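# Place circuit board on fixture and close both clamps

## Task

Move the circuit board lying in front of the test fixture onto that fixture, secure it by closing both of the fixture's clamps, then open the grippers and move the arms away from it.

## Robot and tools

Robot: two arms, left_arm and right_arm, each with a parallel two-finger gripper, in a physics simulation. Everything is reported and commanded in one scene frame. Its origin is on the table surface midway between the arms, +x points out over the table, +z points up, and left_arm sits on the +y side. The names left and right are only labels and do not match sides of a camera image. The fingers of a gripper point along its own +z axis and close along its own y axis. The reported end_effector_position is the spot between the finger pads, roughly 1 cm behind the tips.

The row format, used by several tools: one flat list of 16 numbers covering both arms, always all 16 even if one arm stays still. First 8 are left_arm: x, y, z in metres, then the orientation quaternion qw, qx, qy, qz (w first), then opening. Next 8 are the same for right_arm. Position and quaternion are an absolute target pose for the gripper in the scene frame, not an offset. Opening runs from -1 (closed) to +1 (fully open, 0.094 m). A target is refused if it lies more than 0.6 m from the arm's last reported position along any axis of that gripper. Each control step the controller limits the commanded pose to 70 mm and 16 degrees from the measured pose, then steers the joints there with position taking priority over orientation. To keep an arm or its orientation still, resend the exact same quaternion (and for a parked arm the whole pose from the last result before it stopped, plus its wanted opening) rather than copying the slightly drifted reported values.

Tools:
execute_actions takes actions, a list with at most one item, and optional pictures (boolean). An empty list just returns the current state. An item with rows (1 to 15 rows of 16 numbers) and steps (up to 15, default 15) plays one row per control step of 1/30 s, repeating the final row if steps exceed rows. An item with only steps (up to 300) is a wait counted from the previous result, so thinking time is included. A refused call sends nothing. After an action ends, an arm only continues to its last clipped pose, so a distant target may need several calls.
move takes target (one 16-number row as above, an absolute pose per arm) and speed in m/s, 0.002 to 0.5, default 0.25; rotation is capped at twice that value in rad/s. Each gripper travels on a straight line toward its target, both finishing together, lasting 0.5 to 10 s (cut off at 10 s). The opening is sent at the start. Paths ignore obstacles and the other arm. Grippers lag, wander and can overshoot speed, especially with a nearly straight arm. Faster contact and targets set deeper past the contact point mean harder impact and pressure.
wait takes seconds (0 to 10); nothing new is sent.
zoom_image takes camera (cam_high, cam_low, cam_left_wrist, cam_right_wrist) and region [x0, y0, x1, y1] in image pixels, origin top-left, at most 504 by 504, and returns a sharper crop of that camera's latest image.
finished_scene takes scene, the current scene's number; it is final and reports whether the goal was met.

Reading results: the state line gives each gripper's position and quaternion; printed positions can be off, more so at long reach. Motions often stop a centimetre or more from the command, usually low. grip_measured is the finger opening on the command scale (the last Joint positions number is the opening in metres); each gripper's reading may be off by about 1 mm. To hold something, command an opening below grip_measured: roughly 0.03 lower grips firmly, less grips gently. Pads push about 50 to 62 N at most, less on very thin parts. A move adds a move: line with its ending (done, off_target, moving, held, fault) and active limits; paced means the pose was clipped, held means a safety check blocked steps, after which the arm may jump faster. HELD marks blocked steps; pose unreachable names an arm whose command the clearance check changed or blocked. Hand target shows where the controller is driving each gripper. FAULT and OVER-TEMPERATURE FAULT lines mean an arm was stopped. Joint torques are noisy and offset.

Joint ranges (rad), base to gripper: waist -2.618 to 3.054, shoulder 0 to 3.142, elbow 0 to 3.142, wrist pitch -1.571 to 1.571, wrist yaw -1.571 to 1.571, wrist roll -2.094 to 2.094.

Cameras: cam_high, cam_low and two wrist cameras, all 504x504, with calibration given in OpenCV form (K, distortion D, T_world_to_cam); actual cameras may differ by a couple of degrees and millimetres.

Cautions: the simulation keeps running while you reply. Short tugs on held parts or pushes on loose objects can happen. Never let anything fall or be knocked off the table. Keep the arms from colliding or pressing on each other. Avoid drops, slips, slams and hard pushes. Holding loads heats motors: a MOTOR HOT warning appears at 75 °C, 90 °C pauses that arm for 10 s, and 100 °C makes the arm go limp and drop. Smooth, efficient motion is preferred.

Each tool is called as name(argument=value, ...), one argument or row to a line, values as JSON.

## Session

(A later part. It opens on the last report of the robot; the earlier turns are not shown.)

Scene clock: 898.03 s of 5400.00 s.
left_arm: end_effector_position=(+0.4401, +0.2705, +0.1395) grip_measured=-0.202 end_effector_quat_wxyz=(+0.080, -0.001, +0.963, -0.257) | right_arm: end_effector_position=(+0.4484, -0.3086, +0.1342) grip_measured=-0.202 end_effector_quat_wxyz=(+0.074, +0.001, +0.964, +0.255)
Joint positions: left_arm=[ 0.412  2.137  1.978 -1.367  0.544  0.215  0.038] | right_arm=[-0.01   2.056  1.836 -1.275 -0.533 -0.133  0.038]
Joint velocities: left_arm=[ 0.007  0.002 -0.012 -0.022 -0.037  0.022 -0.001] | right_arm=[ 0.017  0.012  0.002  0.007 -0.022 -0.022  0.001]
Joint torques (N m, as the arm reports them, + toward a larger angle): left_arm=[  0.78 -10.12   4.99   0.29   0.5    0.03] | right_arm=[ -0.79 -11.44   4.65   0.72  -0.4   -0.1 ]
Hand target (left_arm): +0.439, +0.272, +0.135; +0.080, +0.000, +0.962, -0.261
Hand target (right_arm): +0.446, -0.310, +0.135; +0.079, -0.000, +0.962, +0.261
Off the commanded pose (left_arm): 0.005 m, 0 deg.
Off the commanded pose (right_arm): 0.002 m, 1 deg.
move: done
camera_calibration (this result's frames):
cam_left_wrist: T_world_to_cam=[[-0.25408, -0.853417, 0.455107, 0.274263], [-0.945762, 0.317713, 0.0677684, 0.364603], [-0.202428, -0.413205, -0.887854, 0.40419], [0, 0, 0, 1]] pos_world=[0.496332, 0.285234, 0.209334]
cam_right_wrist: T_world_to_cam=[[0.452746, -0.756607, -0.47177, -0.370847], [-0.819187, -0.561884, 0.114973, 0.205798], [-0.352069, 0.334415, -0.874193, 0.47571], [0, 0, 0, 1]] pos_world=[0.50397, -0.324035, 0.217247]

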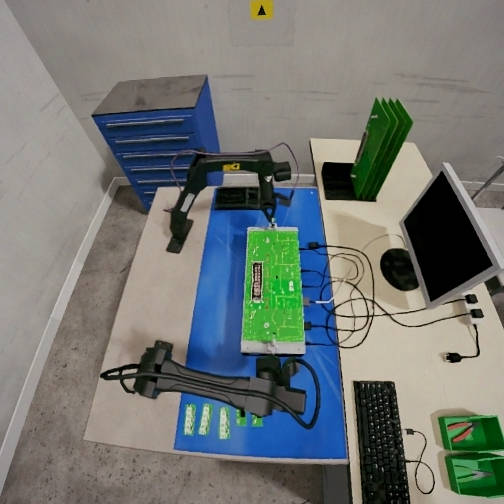

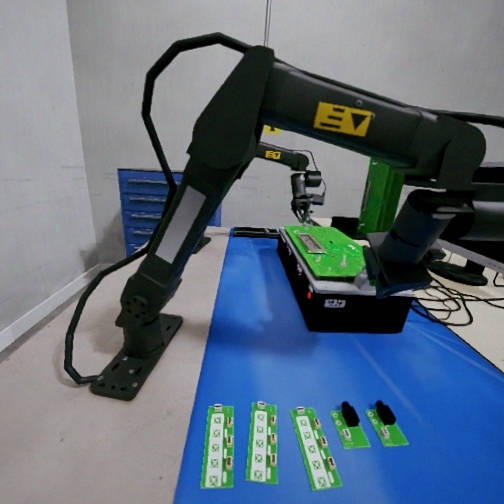

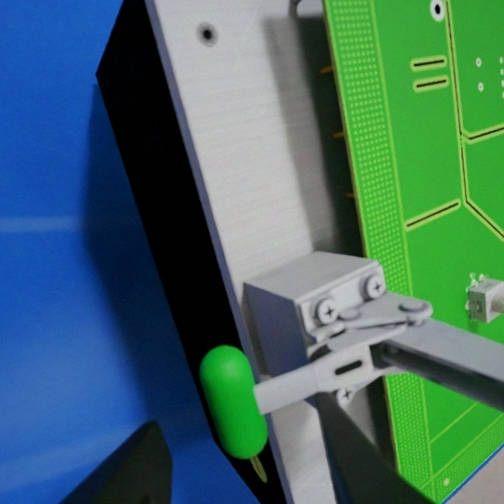

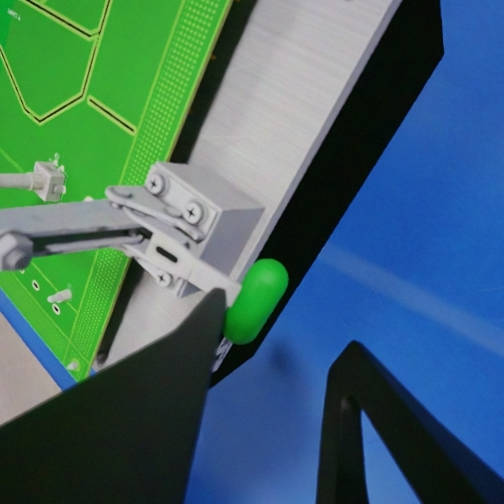

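move(
  target=[0.44,0.27,0.131,0.08,0,0.96,-0.26,-0.97,0.447,-0.306,0.13,0.08,0,0.96,0.26,-0.97],
  speed=0.015,
)

move(
  target=[0.44,0.262,0.16,0.08,0,0.96,-0.26,-0.97,0.447,-0.298,0.159,0.08,0,0.96,0.26,-0.97],
  speed=0.015,
)

Scene clock: 905.70 s of 5400.00 s.
left_arm: end_effector_position=(+0.4397, +0.2713, +0.1435) grip_measured=-0.820 end_effector_quat_wxyz=(+0.086, -0.004, +0.960, -0.267) | right_arm: end_effector_position=(+0.4481, -0.2999, +0.1389) grip_measured=-0.834 end_effector_quat_wxyz=(+0.079, -0.003, +0.959, +0.273)
Joint positions: left_arm=[ 0.422  2.129  1.973 -1.366  0.566  0.217  0.008] | right_arm=[-0.003  2.045  1.823 -1.265 -0.571 -0.129  0.008]
Joint velocities: left_arm=[-0.007 -0.017 -0.002  0.007 -0.037  0.022 -0.002] | right_arm=[-0.002 -0.012 -0.007  0.037  0.037  0.022 -0.   ]
Joint torques (N m, as the arm reports them, + toward a larger angle): left_arm=[-1.   -9.84  3.96  0.45  0.22 -0.04] | right_arm=[ -0.46 -10.58   4.02   0.96  -0.05   0.01]
Hand target (left_arm): +0.440, +0.270, +0.131; +0.080, +0.000, +0.962, -0.261
Hand target (right_arm): +0.447, -0.306, +0.130; +0.079, -0.000, +0.962, +0.261
Off the commanded pose (left_arm): 0.013 m, 1 deg.
Off the commanded pose (right_arm): 0.011 m, 2 deg.
After step 90, 3.87 s passed at rest.
move: off_target (left_arm, right_arm)
camera_calibration (this result's frames):
cam_left_wrist: T_world_to_cam=[[-0.252078, -0.845917, 0.46998, 0.267952], [-0.948727, 0.311747, 0.0522546, 0.368882], [-0.190718, -0.432711, -0.881129, 0.407169], [0, 0, 0, 1]] pos_world=[0.495168, 0.287854, 0.21356]
cam_right_wrist: T_world_to_cam=[[0.463933, -0.735616, -0.493595, -0.357548], [-0.816435, -0.571289, 0.0840334, 0.210159], [-0.343802, 0.364002, -0.865623, 0.480715], [0, 0, 0, 1]] pos_world=[0.50273, -0.317938, 0.221973]

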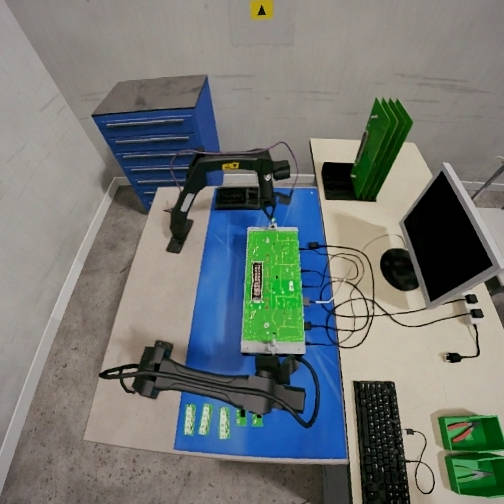

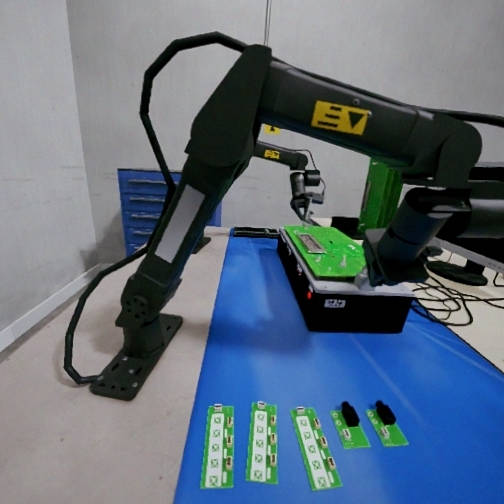

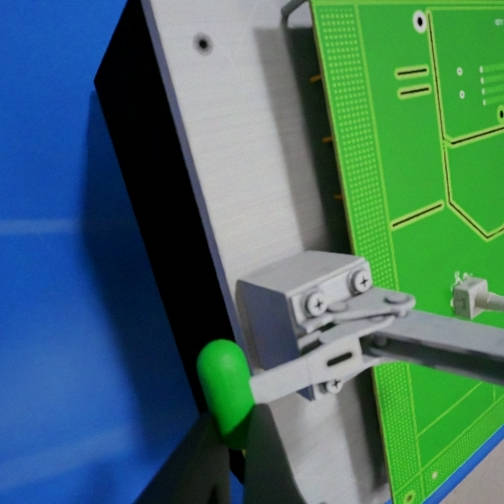

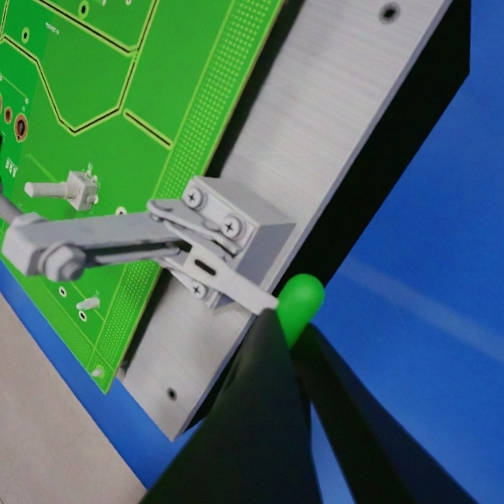

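Scene clock: 907.27 s of 5400.00 s.
left_arm: end_effector_position=(+0.4399, +0.2722, +0.1533) grip_measured=-0.820 end_effector_quat_wxyz=(+0.084, +0.001, +0.967, -0.241) | right_arm: end_effector_position=(+0.4481, -0.3008, +0.1452) grip_measured=-0.834 end_effector_quat_wxyz=(+0.076, +0.003, +0.962, +0.261)
Joint positions: left_arm=[ 0.405  2.129  2.031 -1.409  0.513  0.208  0.008] | right_arm=[ 0.005  2.045  1.858 -1.295 -0.544 -0.11   0.008]
Joint velocities: left_arm=[-0.002  0.002 -0.002 -0.037  0.007  0.037  0.001] | right_arm=[-0.002 -0.002  0.007 -0.022  0.022 -0.066  0.   ]
Joint torques (N m, as the arm reports them, + toward a larger angle): left_arm=[-1.07 -9.5   8.23  0.02  0.79 -0.11] | right_arm=[  0.16 -11.12   9.14   0.24  -0.31   0.05]
Hand target (left_arm): +0.440, +0.262, +0.160; +0.081, -0.000, +0.962, -0.260
Hand target (right_arm): +0.447, -0.298, +0.159; +0.081, +0.000, +0.962, +0.261
Off the commanded pose (left_arm): 0.012 m, 2 deg.
Off the commanded pose (right_arm): 0.014 m, 1 deg.
move: off_target (left_arm, right_arm)
camera_calibration (this result's frames):
cam_left_wrist: T_world_to_cam=[[-0.256781, -0.868117, 0.424777, 0.279189], [-0.946492, 0.314784, 0.0711625, 0.363482], [-0.19549, -0.383775, -0.902497, 0.408237], [0, 0, 0, 1]] pos_world=[0.49553, 0.284621, 0.223973]
cam_right_wrist: T_world_to_cam=[[0.451224, -0.752482, -0.479758, -0.356525], [-0.821666, -0.560087, 0.105677, 0.211624], [-0.348226, 0.346517, -0.871013, 0.483999], [0, 0, 0, 1]] pos_world=[0.503298, -0.317465, 0.228159]

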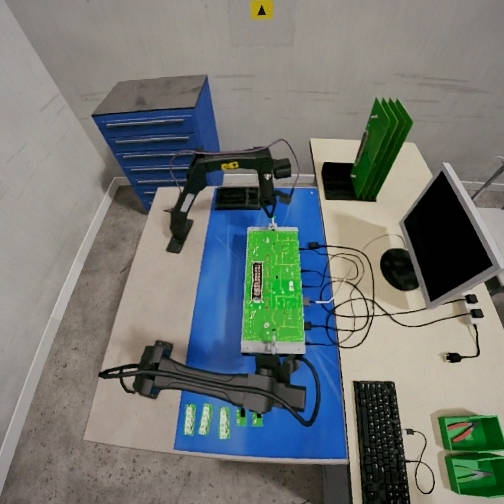

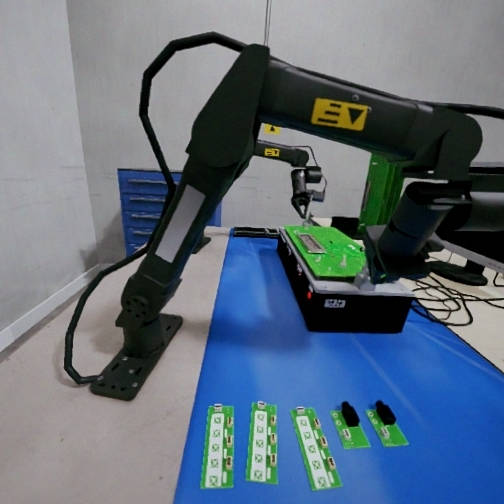

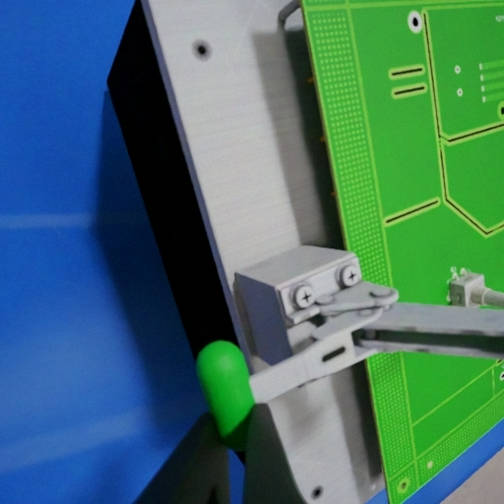

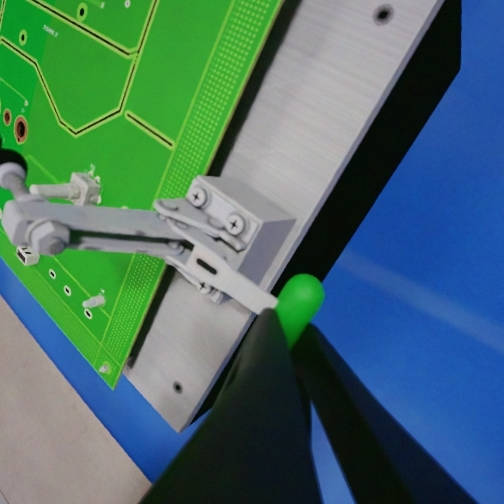

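move(
  target=[0.44,0.262,0.182,0.09,0,0.96,-0.26,-0.97,0.447,-0.29,0.178,0.09,0,0.96,0.26,-0.97],
  speed=0.012,
)

move(
  target=[0.44,0.225,0.205,0.1,0,0.96,-0.26,-0.97,0.447,-0.253,0.20,0.1,0,0.96,0.26,-0.97],
  speed=0.012,
)

Scene clock: 915.27 s of 5400.00 s.
left_arm: end_effector_position=(+0.4401, +0.2724, +0.1596) grip_measured=-0.820 end_effector_quat_wxyz=(+0.078, +0.001, +0.970, -0.231) | right_arm: end_effector_position=(+0.4481, -0.3008, +0.1500) grip_measured=-0.834 end_effector_quat_wxyz=(+0.073, +0.007, +0.967, +0.242)
Joint positions: left_arm=[ 0.396  2.143  2.087 -1.454  0.488  0.2    0.008] | right_arm=[ 0.02   2.045  1.891 -1.32  -0.504 -0.088  0.008]
Joint velocities: left_arm=[-0.012  0.012  0.012  0.007 -0.051 -0.022  0.   ] | right_arm=[ 0.002  0.002 -0.012 -0.007 -0.007  0.022  0.001]
Joint torques (N m, as the arm reports them, + toward a larger angle): left_arm=[  0.12 -10.84   9.31  -0.03   1.05  -0.13] | right_arm=[  0.55 -12.73   9.68   0.26  -0.68   0.07]
Hand target (left_arm): +0.440, +0.262, +0.182; +0.092, -0.000, +0.961, -0.259
Hand target (right_arm): +0.447, -0.290, +0.177; +0.091, +0.000, +0.961, +0.260
Off the commanded pose (left_arm): 0.025 m, 4 deg.
Off the commanded pose (right_arm): 0.030 m, 3 deg.
After step 90, 1.90 s passed at rest.
move: off_target (left_arm, right_arm)
camera_calibration (this result's frames):
cam_left_wrist: T_world_to_cam=[[-0.252506, -0.8773, 0.408148, 0.280019], [-0.945399, 0.313521, 0.0890205, 0.360205], [-0.206061, -0.363385, -0.908565, 0.414148], [0, 0, 0, 1]] pos_world=[0.496584, 0.283224, 0.229926]
cam_right_wrist: T_world_to_cam=[[0.440785, -0.773714, -0.455055, -0.359634], [-0.82516, -0.548814, 0.133846, 0.211946], [-0.353299, 0.316496, -0.880346, 0.482861], [0, 0, 0, 1]] pos_world=[0.504005, -0.314759, 0.233063]

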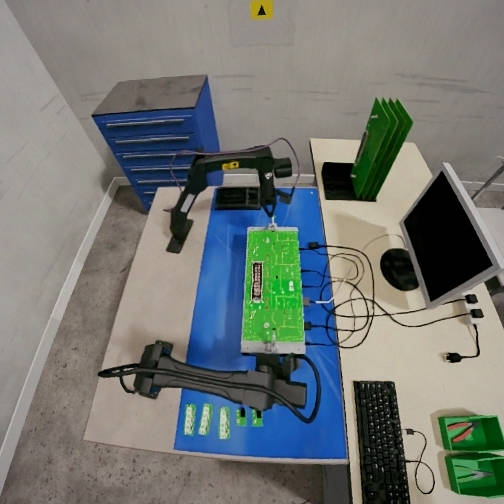

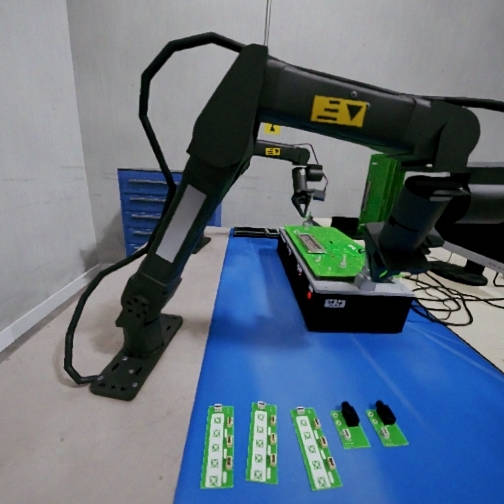

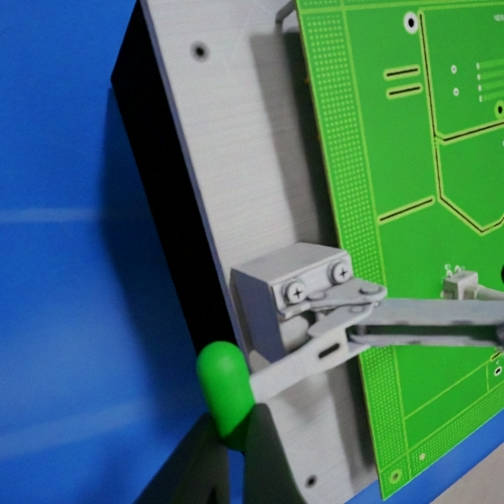

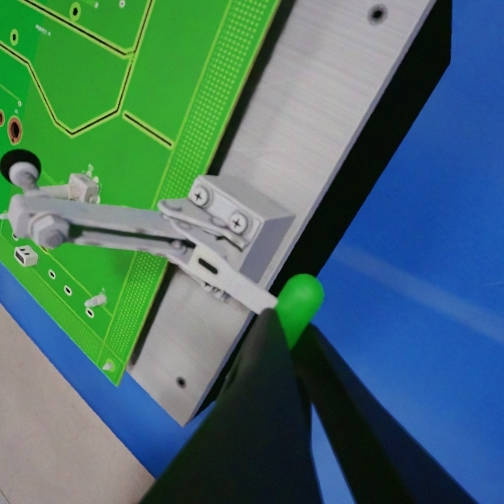

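Scene clock: 921.27 s of 5400.00 s.
left_arm: end_effector_position=(+0.4404, +0.2695, +0.1635) grip_measured=-0.820 end_effector_quat_wxyz=(+0.070, -0.014, +0.981, -0.180) | right_arm: end_effector_position=(+0.4484, -0.2986, +0.1574) grip_measured=-0.834 end_effector_quat_wxyz=(+0.074, +0.022, +0.980, +0.185)
Joint positions: left_arm=[ 0.348  2.135  2.122 -1.468  0.379  0.119  0.008] | right_arm=[ 0.074  2.024  1.923 -1.332 -0.378 -0.     0.008]
Joint velocities: left_arm=[-0.007  0.007 -0.012 -0.066 -0.095 -0.022 -0.001] | right_arm=[-0.007  0.007 -0.007 -0.022 -0.037 -0.007 -0.001]
Joint torques (N m, as the arm reports them, + toward a larger angle): left_arm=[ -3.75 -13.66   8.57   0.07   2.1   -0.32] | right_arm=[  2.51 -13.73   9.85   0.44  -1.75   0.26]
Hand target (left_arm): +0.438, +0.228, +0.205; +0.099, +0.002, +0.961, -0.257
Hand target (right_arm): +0.445, -0.256, +0.200; +0.100, -0.002, +0.961, +0.258
Off the commanded pose (left_arm): 0.061 m, 10 deg.
Off the commanded pose (right_arm): 0.062 m, 10 deg.
move: off_target (left_arm, right_arm)
camera_calibration (this result's frames):
cam_left_wrist: T_world_to_cam=[[-0.213049, -0.921881, 0.323643, 0.284434], [-0.952352, 0.269937, 0.141985, 0.36714], [-0.218256, -0.277972, -0.935466, 0.403488], [0, 0, 0, 1]] pos_world=[0.498309, 0.275268, 0.233267]
cam_right_wrist: T_world_to_cam=[[0.405896, -0.837549, -0.365731, -0.372189], [-0.84451, -0.496702, 0.200224, 0.226179], [-0.349357, 0.227593, -0.908929, 0.46495], [0, 0, 0, 1]] pos_world=[0.504514, -0.305203, 0.241199]

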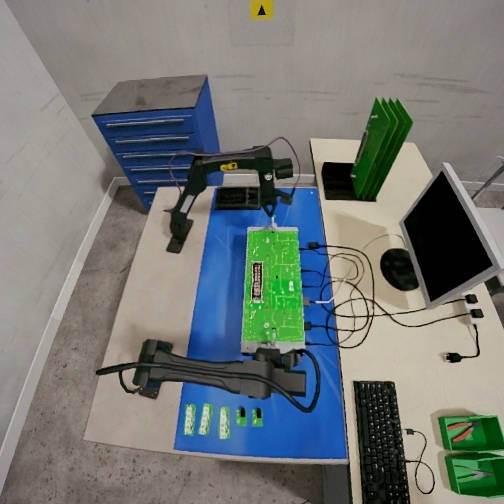

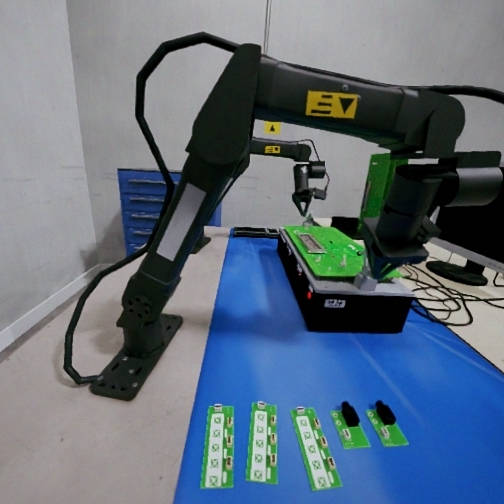

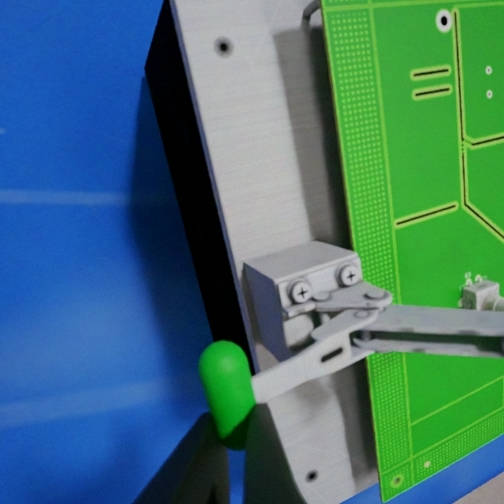

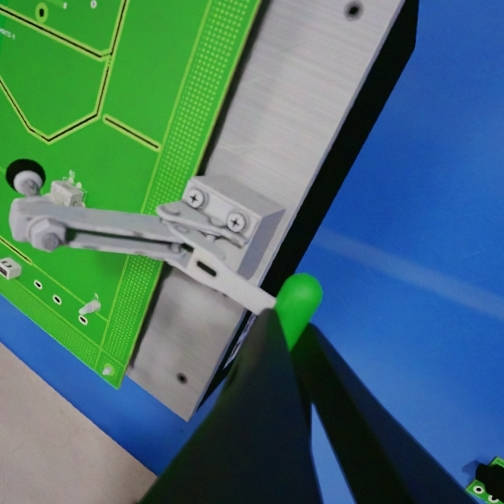

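move(
  target=[0.44,0.27,0.164,0.08,0,0.975,-0.2,-0.2,0.448,-0.299,0.158,0.08,0,0.975,0.2,-0.2],
  speed=0.03,
)

move(
  target=[0.448,0.28,0.225,0.11,0,0.975,-0.2,-0.2,0.457,-0.31,0.225,0.11,0,0.975,0.2,-0.2],
  speed=0.06,
)

move(
  target=[0.448,0.33,0.2,0.1,0,0.975,-0.2,-1,0.457,-0.36,0.2,0.1,0,0.975,0.2,-1],
  speed=0.06,
)

move(
  target=[0.446,0.325,0.15,0.08,0,0.975,-0.2,-1,0.455,-0.355,0.145,0.08,0,0.975,0.2,-1],
  speed=0.04,
)

Scene clock: 930.23 s of 5400.00 s.
left_arm: end_effector_position=(+0.4410, +0.2699, +0.1618) grip_measured=-0.202 end_effector_quat_wxyz=(+0.075, -0.003, +0.978, -0.193) | right_arm: end_effector_position=(+0.4490, -0.2985, +0.1586) grip_measured=-0.202 end_effector_quat_wxyz=(+0.080, +0.001, +0.978, +0.192)
Joint positions: left_arm=[ 0.36   2.135  2.106 -1.456  0.41   0.153  0.038] | right_arm=[ 0.067  2.024  1.923 -1.331 -0.396 -0.048  0.038]
Joint velocities: left_arm=[-0.007 -0.007 -0.007 -0.022 -0.037 -0.007 -0.001] | right_arm=[-0.007 -0.007  0.002  0.022 -0.066 -0.022 -0.   ]
Joint torques (N m, as the arm reports them, + toward a larger angle): left_arm=[  0.82 -11.06   5.29   0.37   0.43   0.07] | right_arm=[ -0.63 -10.15   5.88   0.71  -0.42  -0.09]
Hand target (left_arm): +0.440, +0.270, +0.164; +0.080, -0.000, +0.977, -0.200
Hand target (right_arm): +0.448, -0.299, +0.158; +0.080, +0.000, +0.977, +0.200
Off the commanded pose (left_arm): 0.002 m, 1 deg.
Off the commanded pose (right_arm): 0.001 m, 1 deg.
After step 90, 4.80 s passed at rest.
move: done
camera_calibration (this result's frames):
cam_left_wrist: T_world_to_cam=[[-0.237946, -0.908518, 0.343479, 0.289647], [-0.948024, 0.294161, 0.121323, 0.362779], [-0.211262, -0.296758, -0.931291, 0.403383], [0, 0, 0, 1]] pos_world=[0.498063, 0.276141, 0.232166]
cam_right_wrist: T_world_to_cam=[[0.446349, -0.816929, -0.36524, -0.383938], [-0.827727, -0.532014, 0.17841, 0.211867], [-0.340061, 0.222686, -0.913657, 0.461321], [0, 0, 0, 1]] pos_world=[0.503616, -0.303664, 0.24346]

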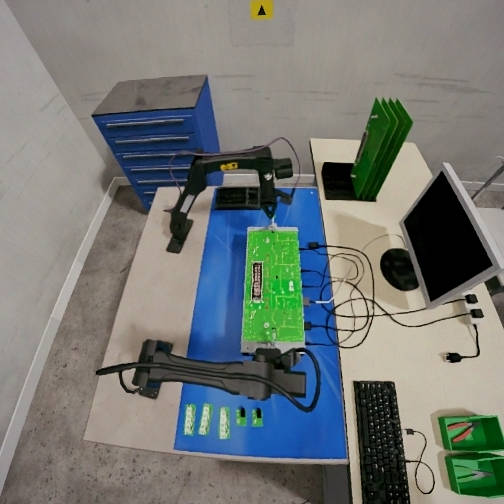

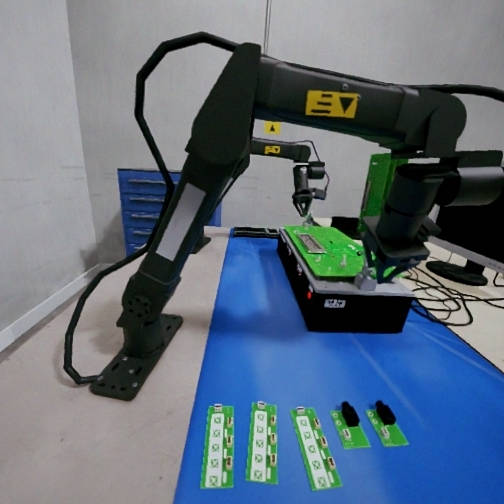

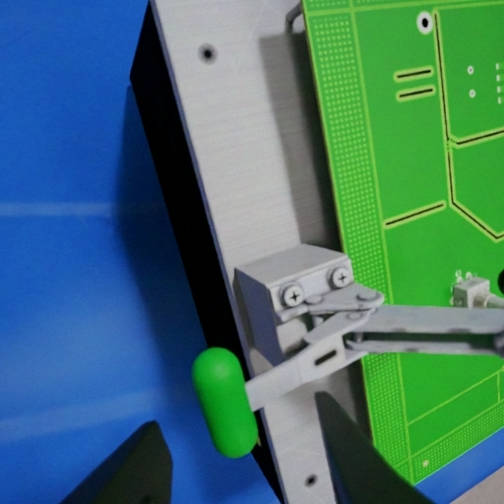

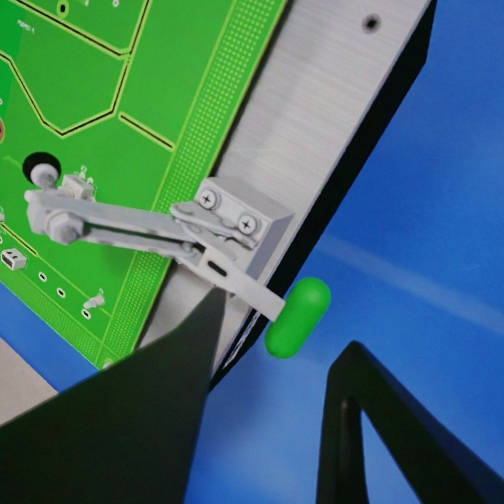

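Scene clock: 931.80 s of 5400.00 s.
left_arm: end_effector_position=(+0.4507, +0.2800, +0.2116) grip_measured=-0.202 end_effector_quat_wxyz=(+0.129, -0.004, +0.973, -0.192) | right_arm: end_effector_position=(+0.4553, -0.3091, +0.2210) grip_measured=-0.202 end_effector_quat_wxyz=(+0.110, +0.003, +0.975, +0.193)
Joint positions: left_arm=[ 0.385  2.135  2.295 -1.54   0.428  0.153  0.038] | right_arm=[ 0.039  2.074  2.244 -1.549 -0.407 -0.061  0.038]
Joint velocities: left_arm=[ 0.007 -0.002 -0.012  0.022  0.081 -0.022 -0.001] | right_arm=[-0.012 -0.017  0.007  0.007 -0.037  0.007 -0.   ]
Joint torques (N m, as the arm reports them, + toward a larger angle): left_arm=[  0.83 -11.1    7.61   0.32   0.52  -0.04] | right_arm=[-0.54 -8.82  8.48  0.66 -0.41 -0.06]
Hand target (left_arm): +0.448, +0.280, +0.225; +0.140, -0.007, +0.970, -0.196
Hand target (right_arm): +0.458, -0.310, +0.225; +0.115, +0.002, +0.973, +0.200
Off the commanded pose (left_arm): 0.014 m, 2 deg.
Off the commanded pose (right_arm): 0.004 m, 1 deg.
joint sent to its limit (left arm) — the command would take joint 4 (wrist pitch) past its lower limit, so that joint was sent only as far as its limit.
joint sent to its limit (right arm) — the command would take joint 4 (wrist pitch) past its lower limit, so that joint was sent only as far as its limit.
move: off_target (left_arm)
camera_calibration (this result's frames):
cam_left_wrist: T_world_to_cam=[[-0.251818, -0.914779, 0.315858, 0.297869], [-0.962066, 0.272021, 0.0208136, 0.396769], [-0.10496, -0.298635, -0.948578, 0.411083], [0, 0, 0, 1]] pos_world=[0.499874, 0.287318, 0.287601]
cam_right_wrist: T_world_to_cam=[[0.455179, -0.822115, -0.341964, -0.383369], [-0.844366, -0.520433, 0.12726, 0.22273], [-0.282592, 0.230817, -0.931056, 0.503063], [0, 0, 0, 1]] pos_world=[0.504729, -0.315373, 0.308937]

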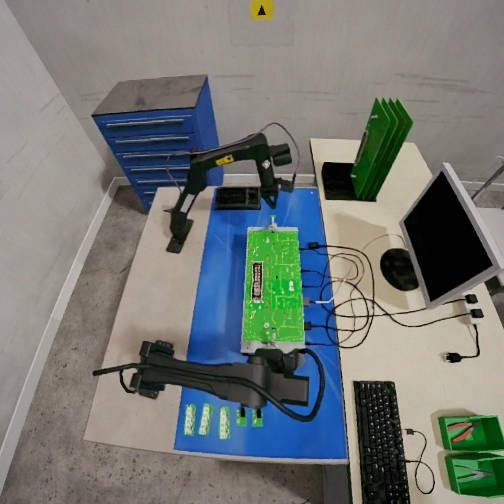

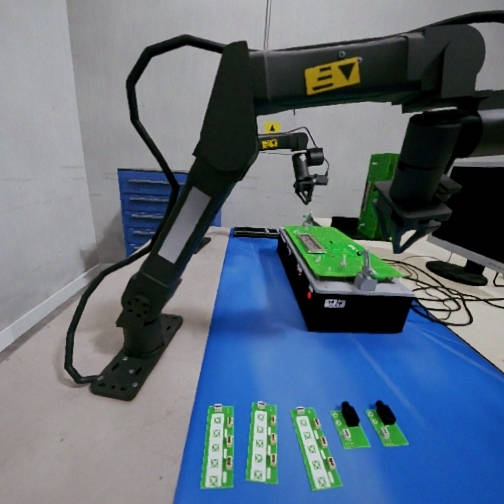

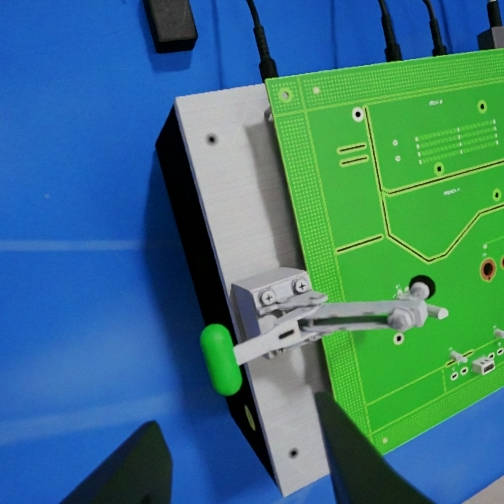

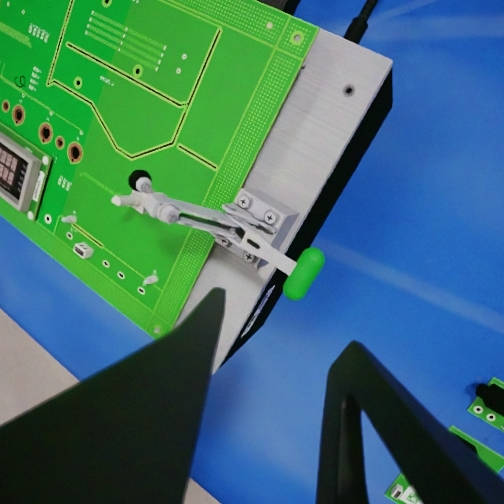

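Scene clock: 933.13 s of 5400.00 s.
left_arm: end_effector_position=(+0.4474, +0.3311, +0.2050) grip_measured=-0.982 end_effector_quat_wxyz=(+0.143, -0.009, +0.973, -0.183) | right_arm: end_effector_position=(+0.4587, -0.3618, +0.2065) grip_measured=-0.998 end_effector_quat_wxyz=(+0.117, +0.000, +0.975, +0.187)
Joint positions: left_arm=[ 0.504  2.153  2.295 -1.541  0.438  0.265  0.001] | right_arm=[-0.087  2.112  2.244 -1.551 -0.421 -0.2    0.   ]
Joint velocities: left_arm=[-0.007 -0.022 -0.017 -0.081  0.022  0.022  0.   ] | right_arm=[ 0.002 -0.007 -0.012  0.051  0.051  0.066  0.001]
Joint torques (N m, as the arm reports them, + toward a larger angle): left_arm=[ 0.51 -8.78  6.57  0.27  0.42 -0.02] | right_arm=[-0.46 -9.45  5.29  0.61 -0.4  -0.1 ]
Hand target (left_arm): +0.447, +0.330, +0.200; +0.133, -0.008, +0.972, -0.193
Hand target (right_arm): +0.456, -0.360, +0.200; +0.104, +0.001, +0.974, +0.200
Off the commanded pose (left_arm): 0.005 m, 5 deg.
Off the commanded pose (right_arm): 0.007 m, 2 deg.
joint sent to its limit (left arm) — the command would take joint 4 (wrist pitch) past its lower limit, so that joint was sent only as far as its limit.
joint sent to its limit (right arm) — the command would take joint 4 (wrist pitch) past its lower limit, so that joint was sent only as far as its limit.
move: off_target (left_arm)
camera_calibration (this result's frames):
cam_left_wrist: T_world_to_cam=[[-0.244114, -0.923685, 0.29532, 0.349634], [-0.966813, 0.255484, -0.0000879456, 0.391707], [-0.0753681, -0.285541, -0.955398, 0.403584], [0, 0, 0, 1]] pos_world=[0.494476, 0.338117, 0.282364]
cam_right_wrist: T_world_to_cam=[[0.460735, -0.825431, -0.326169, -0.440249], [-0.845683, -0.519812, 0.120898, 0.202156], [-0.269339, 0.220134, -0.937549, 0.494046], [0, 0, 0, 1]] pos_world=[0.506864, -0.367069, 0.295156]

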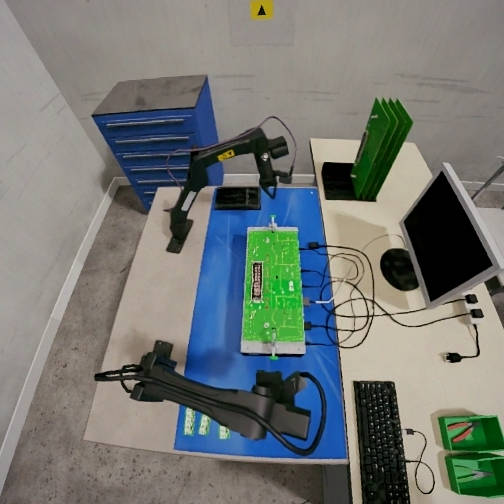

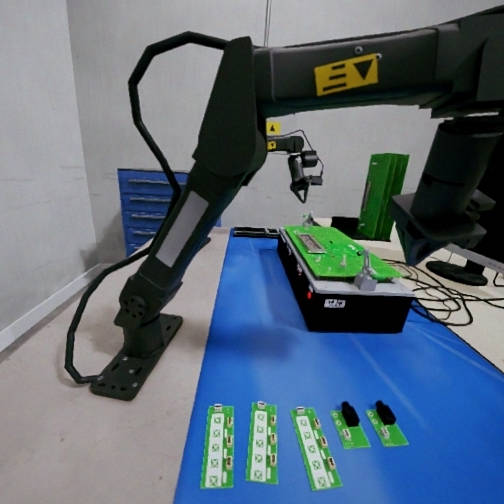

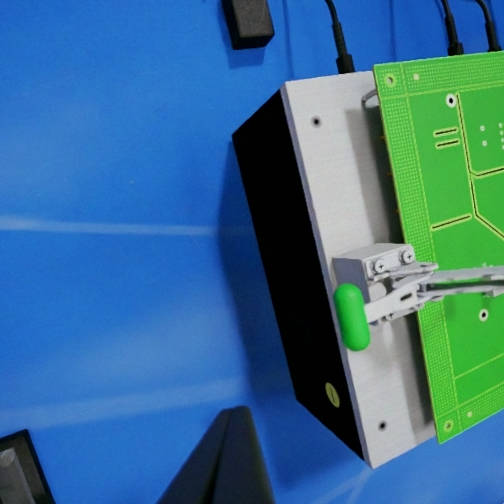

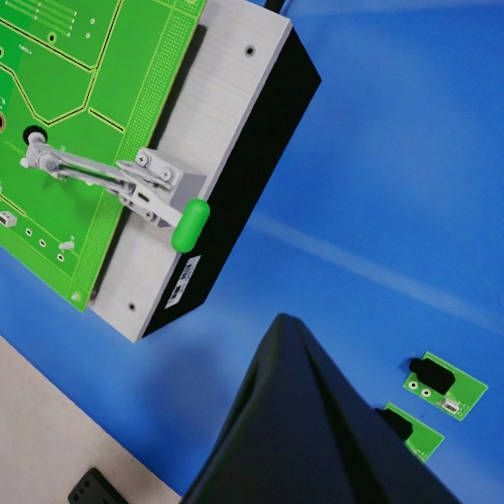

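Scene clock: 935.10 s of 5400.00 s.
left_arm: end_effector_position=(+0.4451, +0.3280, +0.1613) grip_measured=-0.982 end_effector_quat_wxyz=(+0.092, -0.005, +0.976, -0.197) | right_arm: end_effector_position=(+0.4559, -0.3611, +0.1462) grip_measured=-0.998 end_effector_quat_wxyz=(+0.081, +0.009, +0.977, +0.196)
Joint positions: left_arm=[ 0.498  2.213  2.223 -1.522  0.435  0.292  0.001] | right_arm=[-0.087  2.112  2.005 -1.389 -0.421 -0.2    0.   ]
Joint velocities: left_arm=[-0.007 -0.002 -0.027  0.007 -0.007 -0.007  0.001] | right_arm=[-0.007  0.002  0.002  0.037 -0.007  0.037 -0.001]
Joint torques (N m, as the arm reports them, + toward a larger angle): left_arm=[-0.56 -9.33  5.18  0.3   0.29  0.06] | right_arm=[  0.6  -11.38   4.79   0.57  -0.31  -0.06]
Hand target (left_arm): +0.445, +0.325, +0.150; +0.080, +0.000, +0.976, -0.201
Hand target (right_arm): +0.454, -0.355, +0.145; +0.080, -0.001, +0.977, +0.200
Off the commanded pose (left_arm): 0.012 m, 2 deg.
Off the commanded pose (right_arm): 0.006 m, 1 deg.
move: off_target (left_arm)
camera_calibration (this result's frames):
cam_left_wrist: T_world_to_cam=[[-0.240427, -0.907871, 0.343461, 0.344492], [-0.954374, 0.285657, 0.0870038, 0.360766], [-0.1771, -0.306873, -0.935128, 0.409763], [0, 0, 0, 1]] pos_world=[0.4997, 0.335444, 0.233473]
cam_right_wrist: T_world_to_cam=[[0.434322, -0.819157, -0.374628, -0.436693], [-0.834534, -0.52246, 0.174894, 0.193497], [-0.338994, 0.23668, -0.91053, 0.470389], [0, 0, 0, 1]] pos_world=[0.510604, -0.367957, 0.230865]

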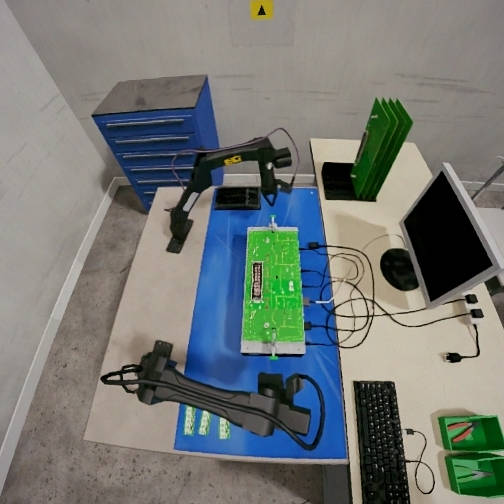

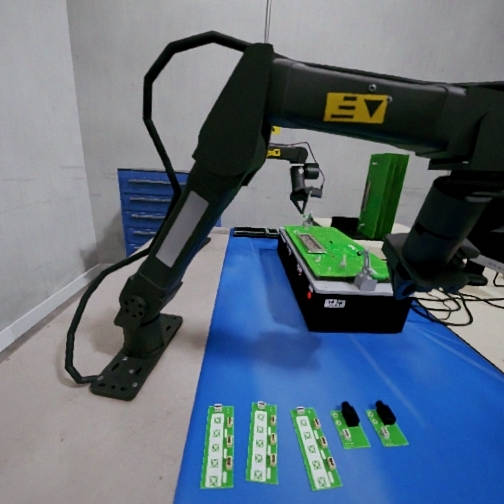

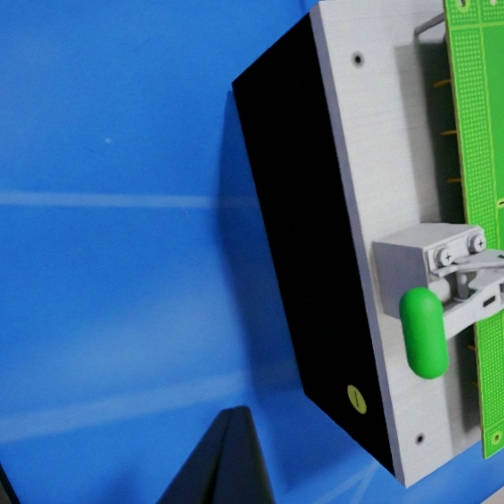

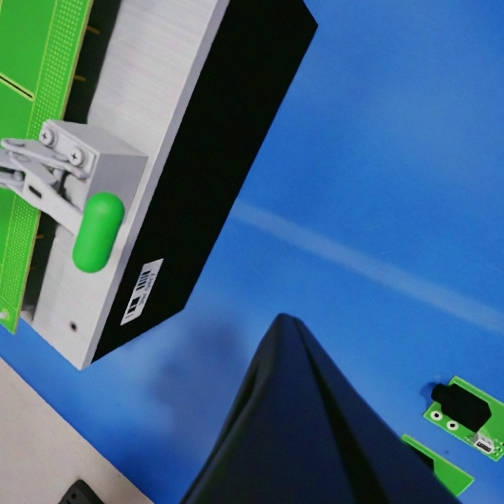

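move(
  target=[0.448,0.19,0.185,0.09,0,0.975,-0.2,-1,0.457,-0.22,0.185,0.09,0,0.975,0.2,-1],
  speed=0.06,
)

Scene clock: 940.77 s of 5400.00 s.
left_arm: end_effector_position=(+0.4513, +0.2027, +0.1729) grip_measured=-0.982 end_effector_quat_wxyz=(+0.079, -0.008, +0.980, -0.183) | right_arm: end_effector_position=(+0.4586, -0.2291, +0.1674) grip_measured=-0.998 end_effector_quat_wxyz=(+0.077, +0.008, +0.979, +0.190)
Joint positions: left_arm=[ 0.187  2.13   2.145 -1.419  0.366 -0.042  0.001] | right_arm=[ 0.242  2.063  2.015 -1.321 -0.362  0.15   0.   ]
Joint velocities: left_arm=[-0.007  0.002 -0.002 -0.007  0.051 -0.022  0.001] | right_arm=[-0.012  0.007 -0.017  0.022 -0.037  0.007  0.001]
Joint torques (N m, as the arm reports them, + toward a larger angle): left_arm=[ -1.85 -11.56   6.37   0.51   0.6   -0.13] | right_arm=[  0.9  -11.65   9.24   0.72  -0.35   0.08]
Hand target (left_arm): +0.451, +0.190, +0.185; +0.091, +0.000, +0.975, -0.201
Hand target (right_arm): +0.460, -0.220, +0.185; +0.093, +0.001, +0.975, +0.199
Off the commanded pose (left_arm): 0.018 m, 3 deg.
Off the commanded pose (right_arm): 0.020 m, 2 deg.
move: off_target (left_arm, right_arm)
camera_calibration (this result's frames):
cam_left_wrist: T_world_to_cam=[[-0.228514, -0.918327, 0.323197, 0.228488], [-0.95227, 0.279862, 0.1219, 0.395698], [-0.202395, -0.279915, -0.938448, 0.389796], [0, 0, 0, 1]] pos_world=[0.507916, 0.208196, 0.243721]
cam_right_wrist: T_world_to_cam=[[0.43252, -0.823264, -0.367643, -0.323043], [-0.832345, -0.521331, 0.188192, 0.25813], [-0.346596, 0.224609, -0.910726, 0.460143], [0, 0, 0, 1]] pos_world=[0.51406, -0.234731, 0.251722]

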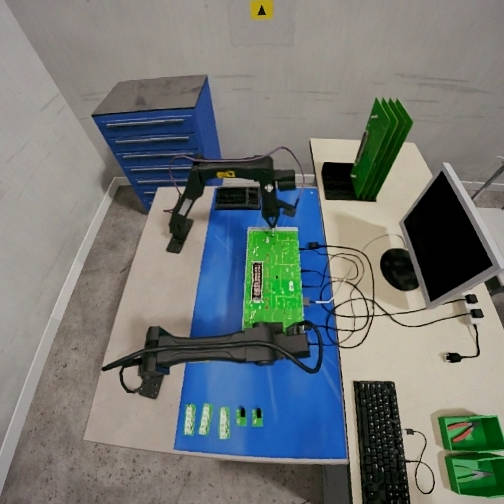

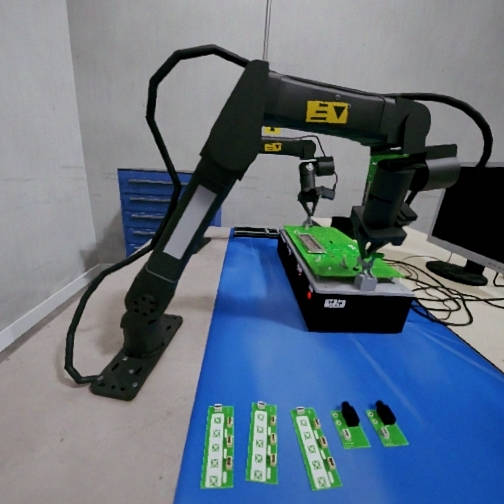

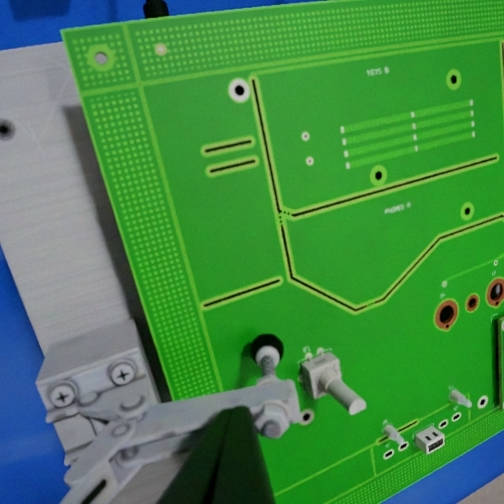

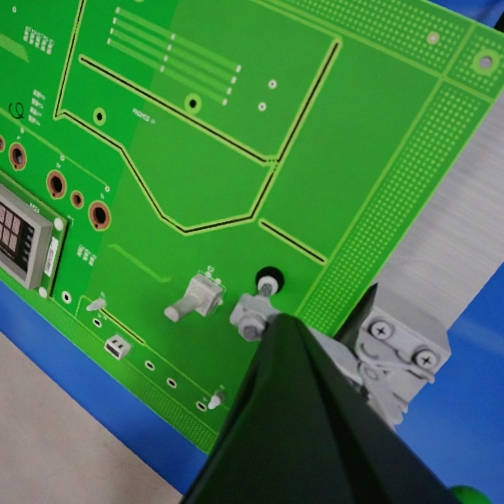

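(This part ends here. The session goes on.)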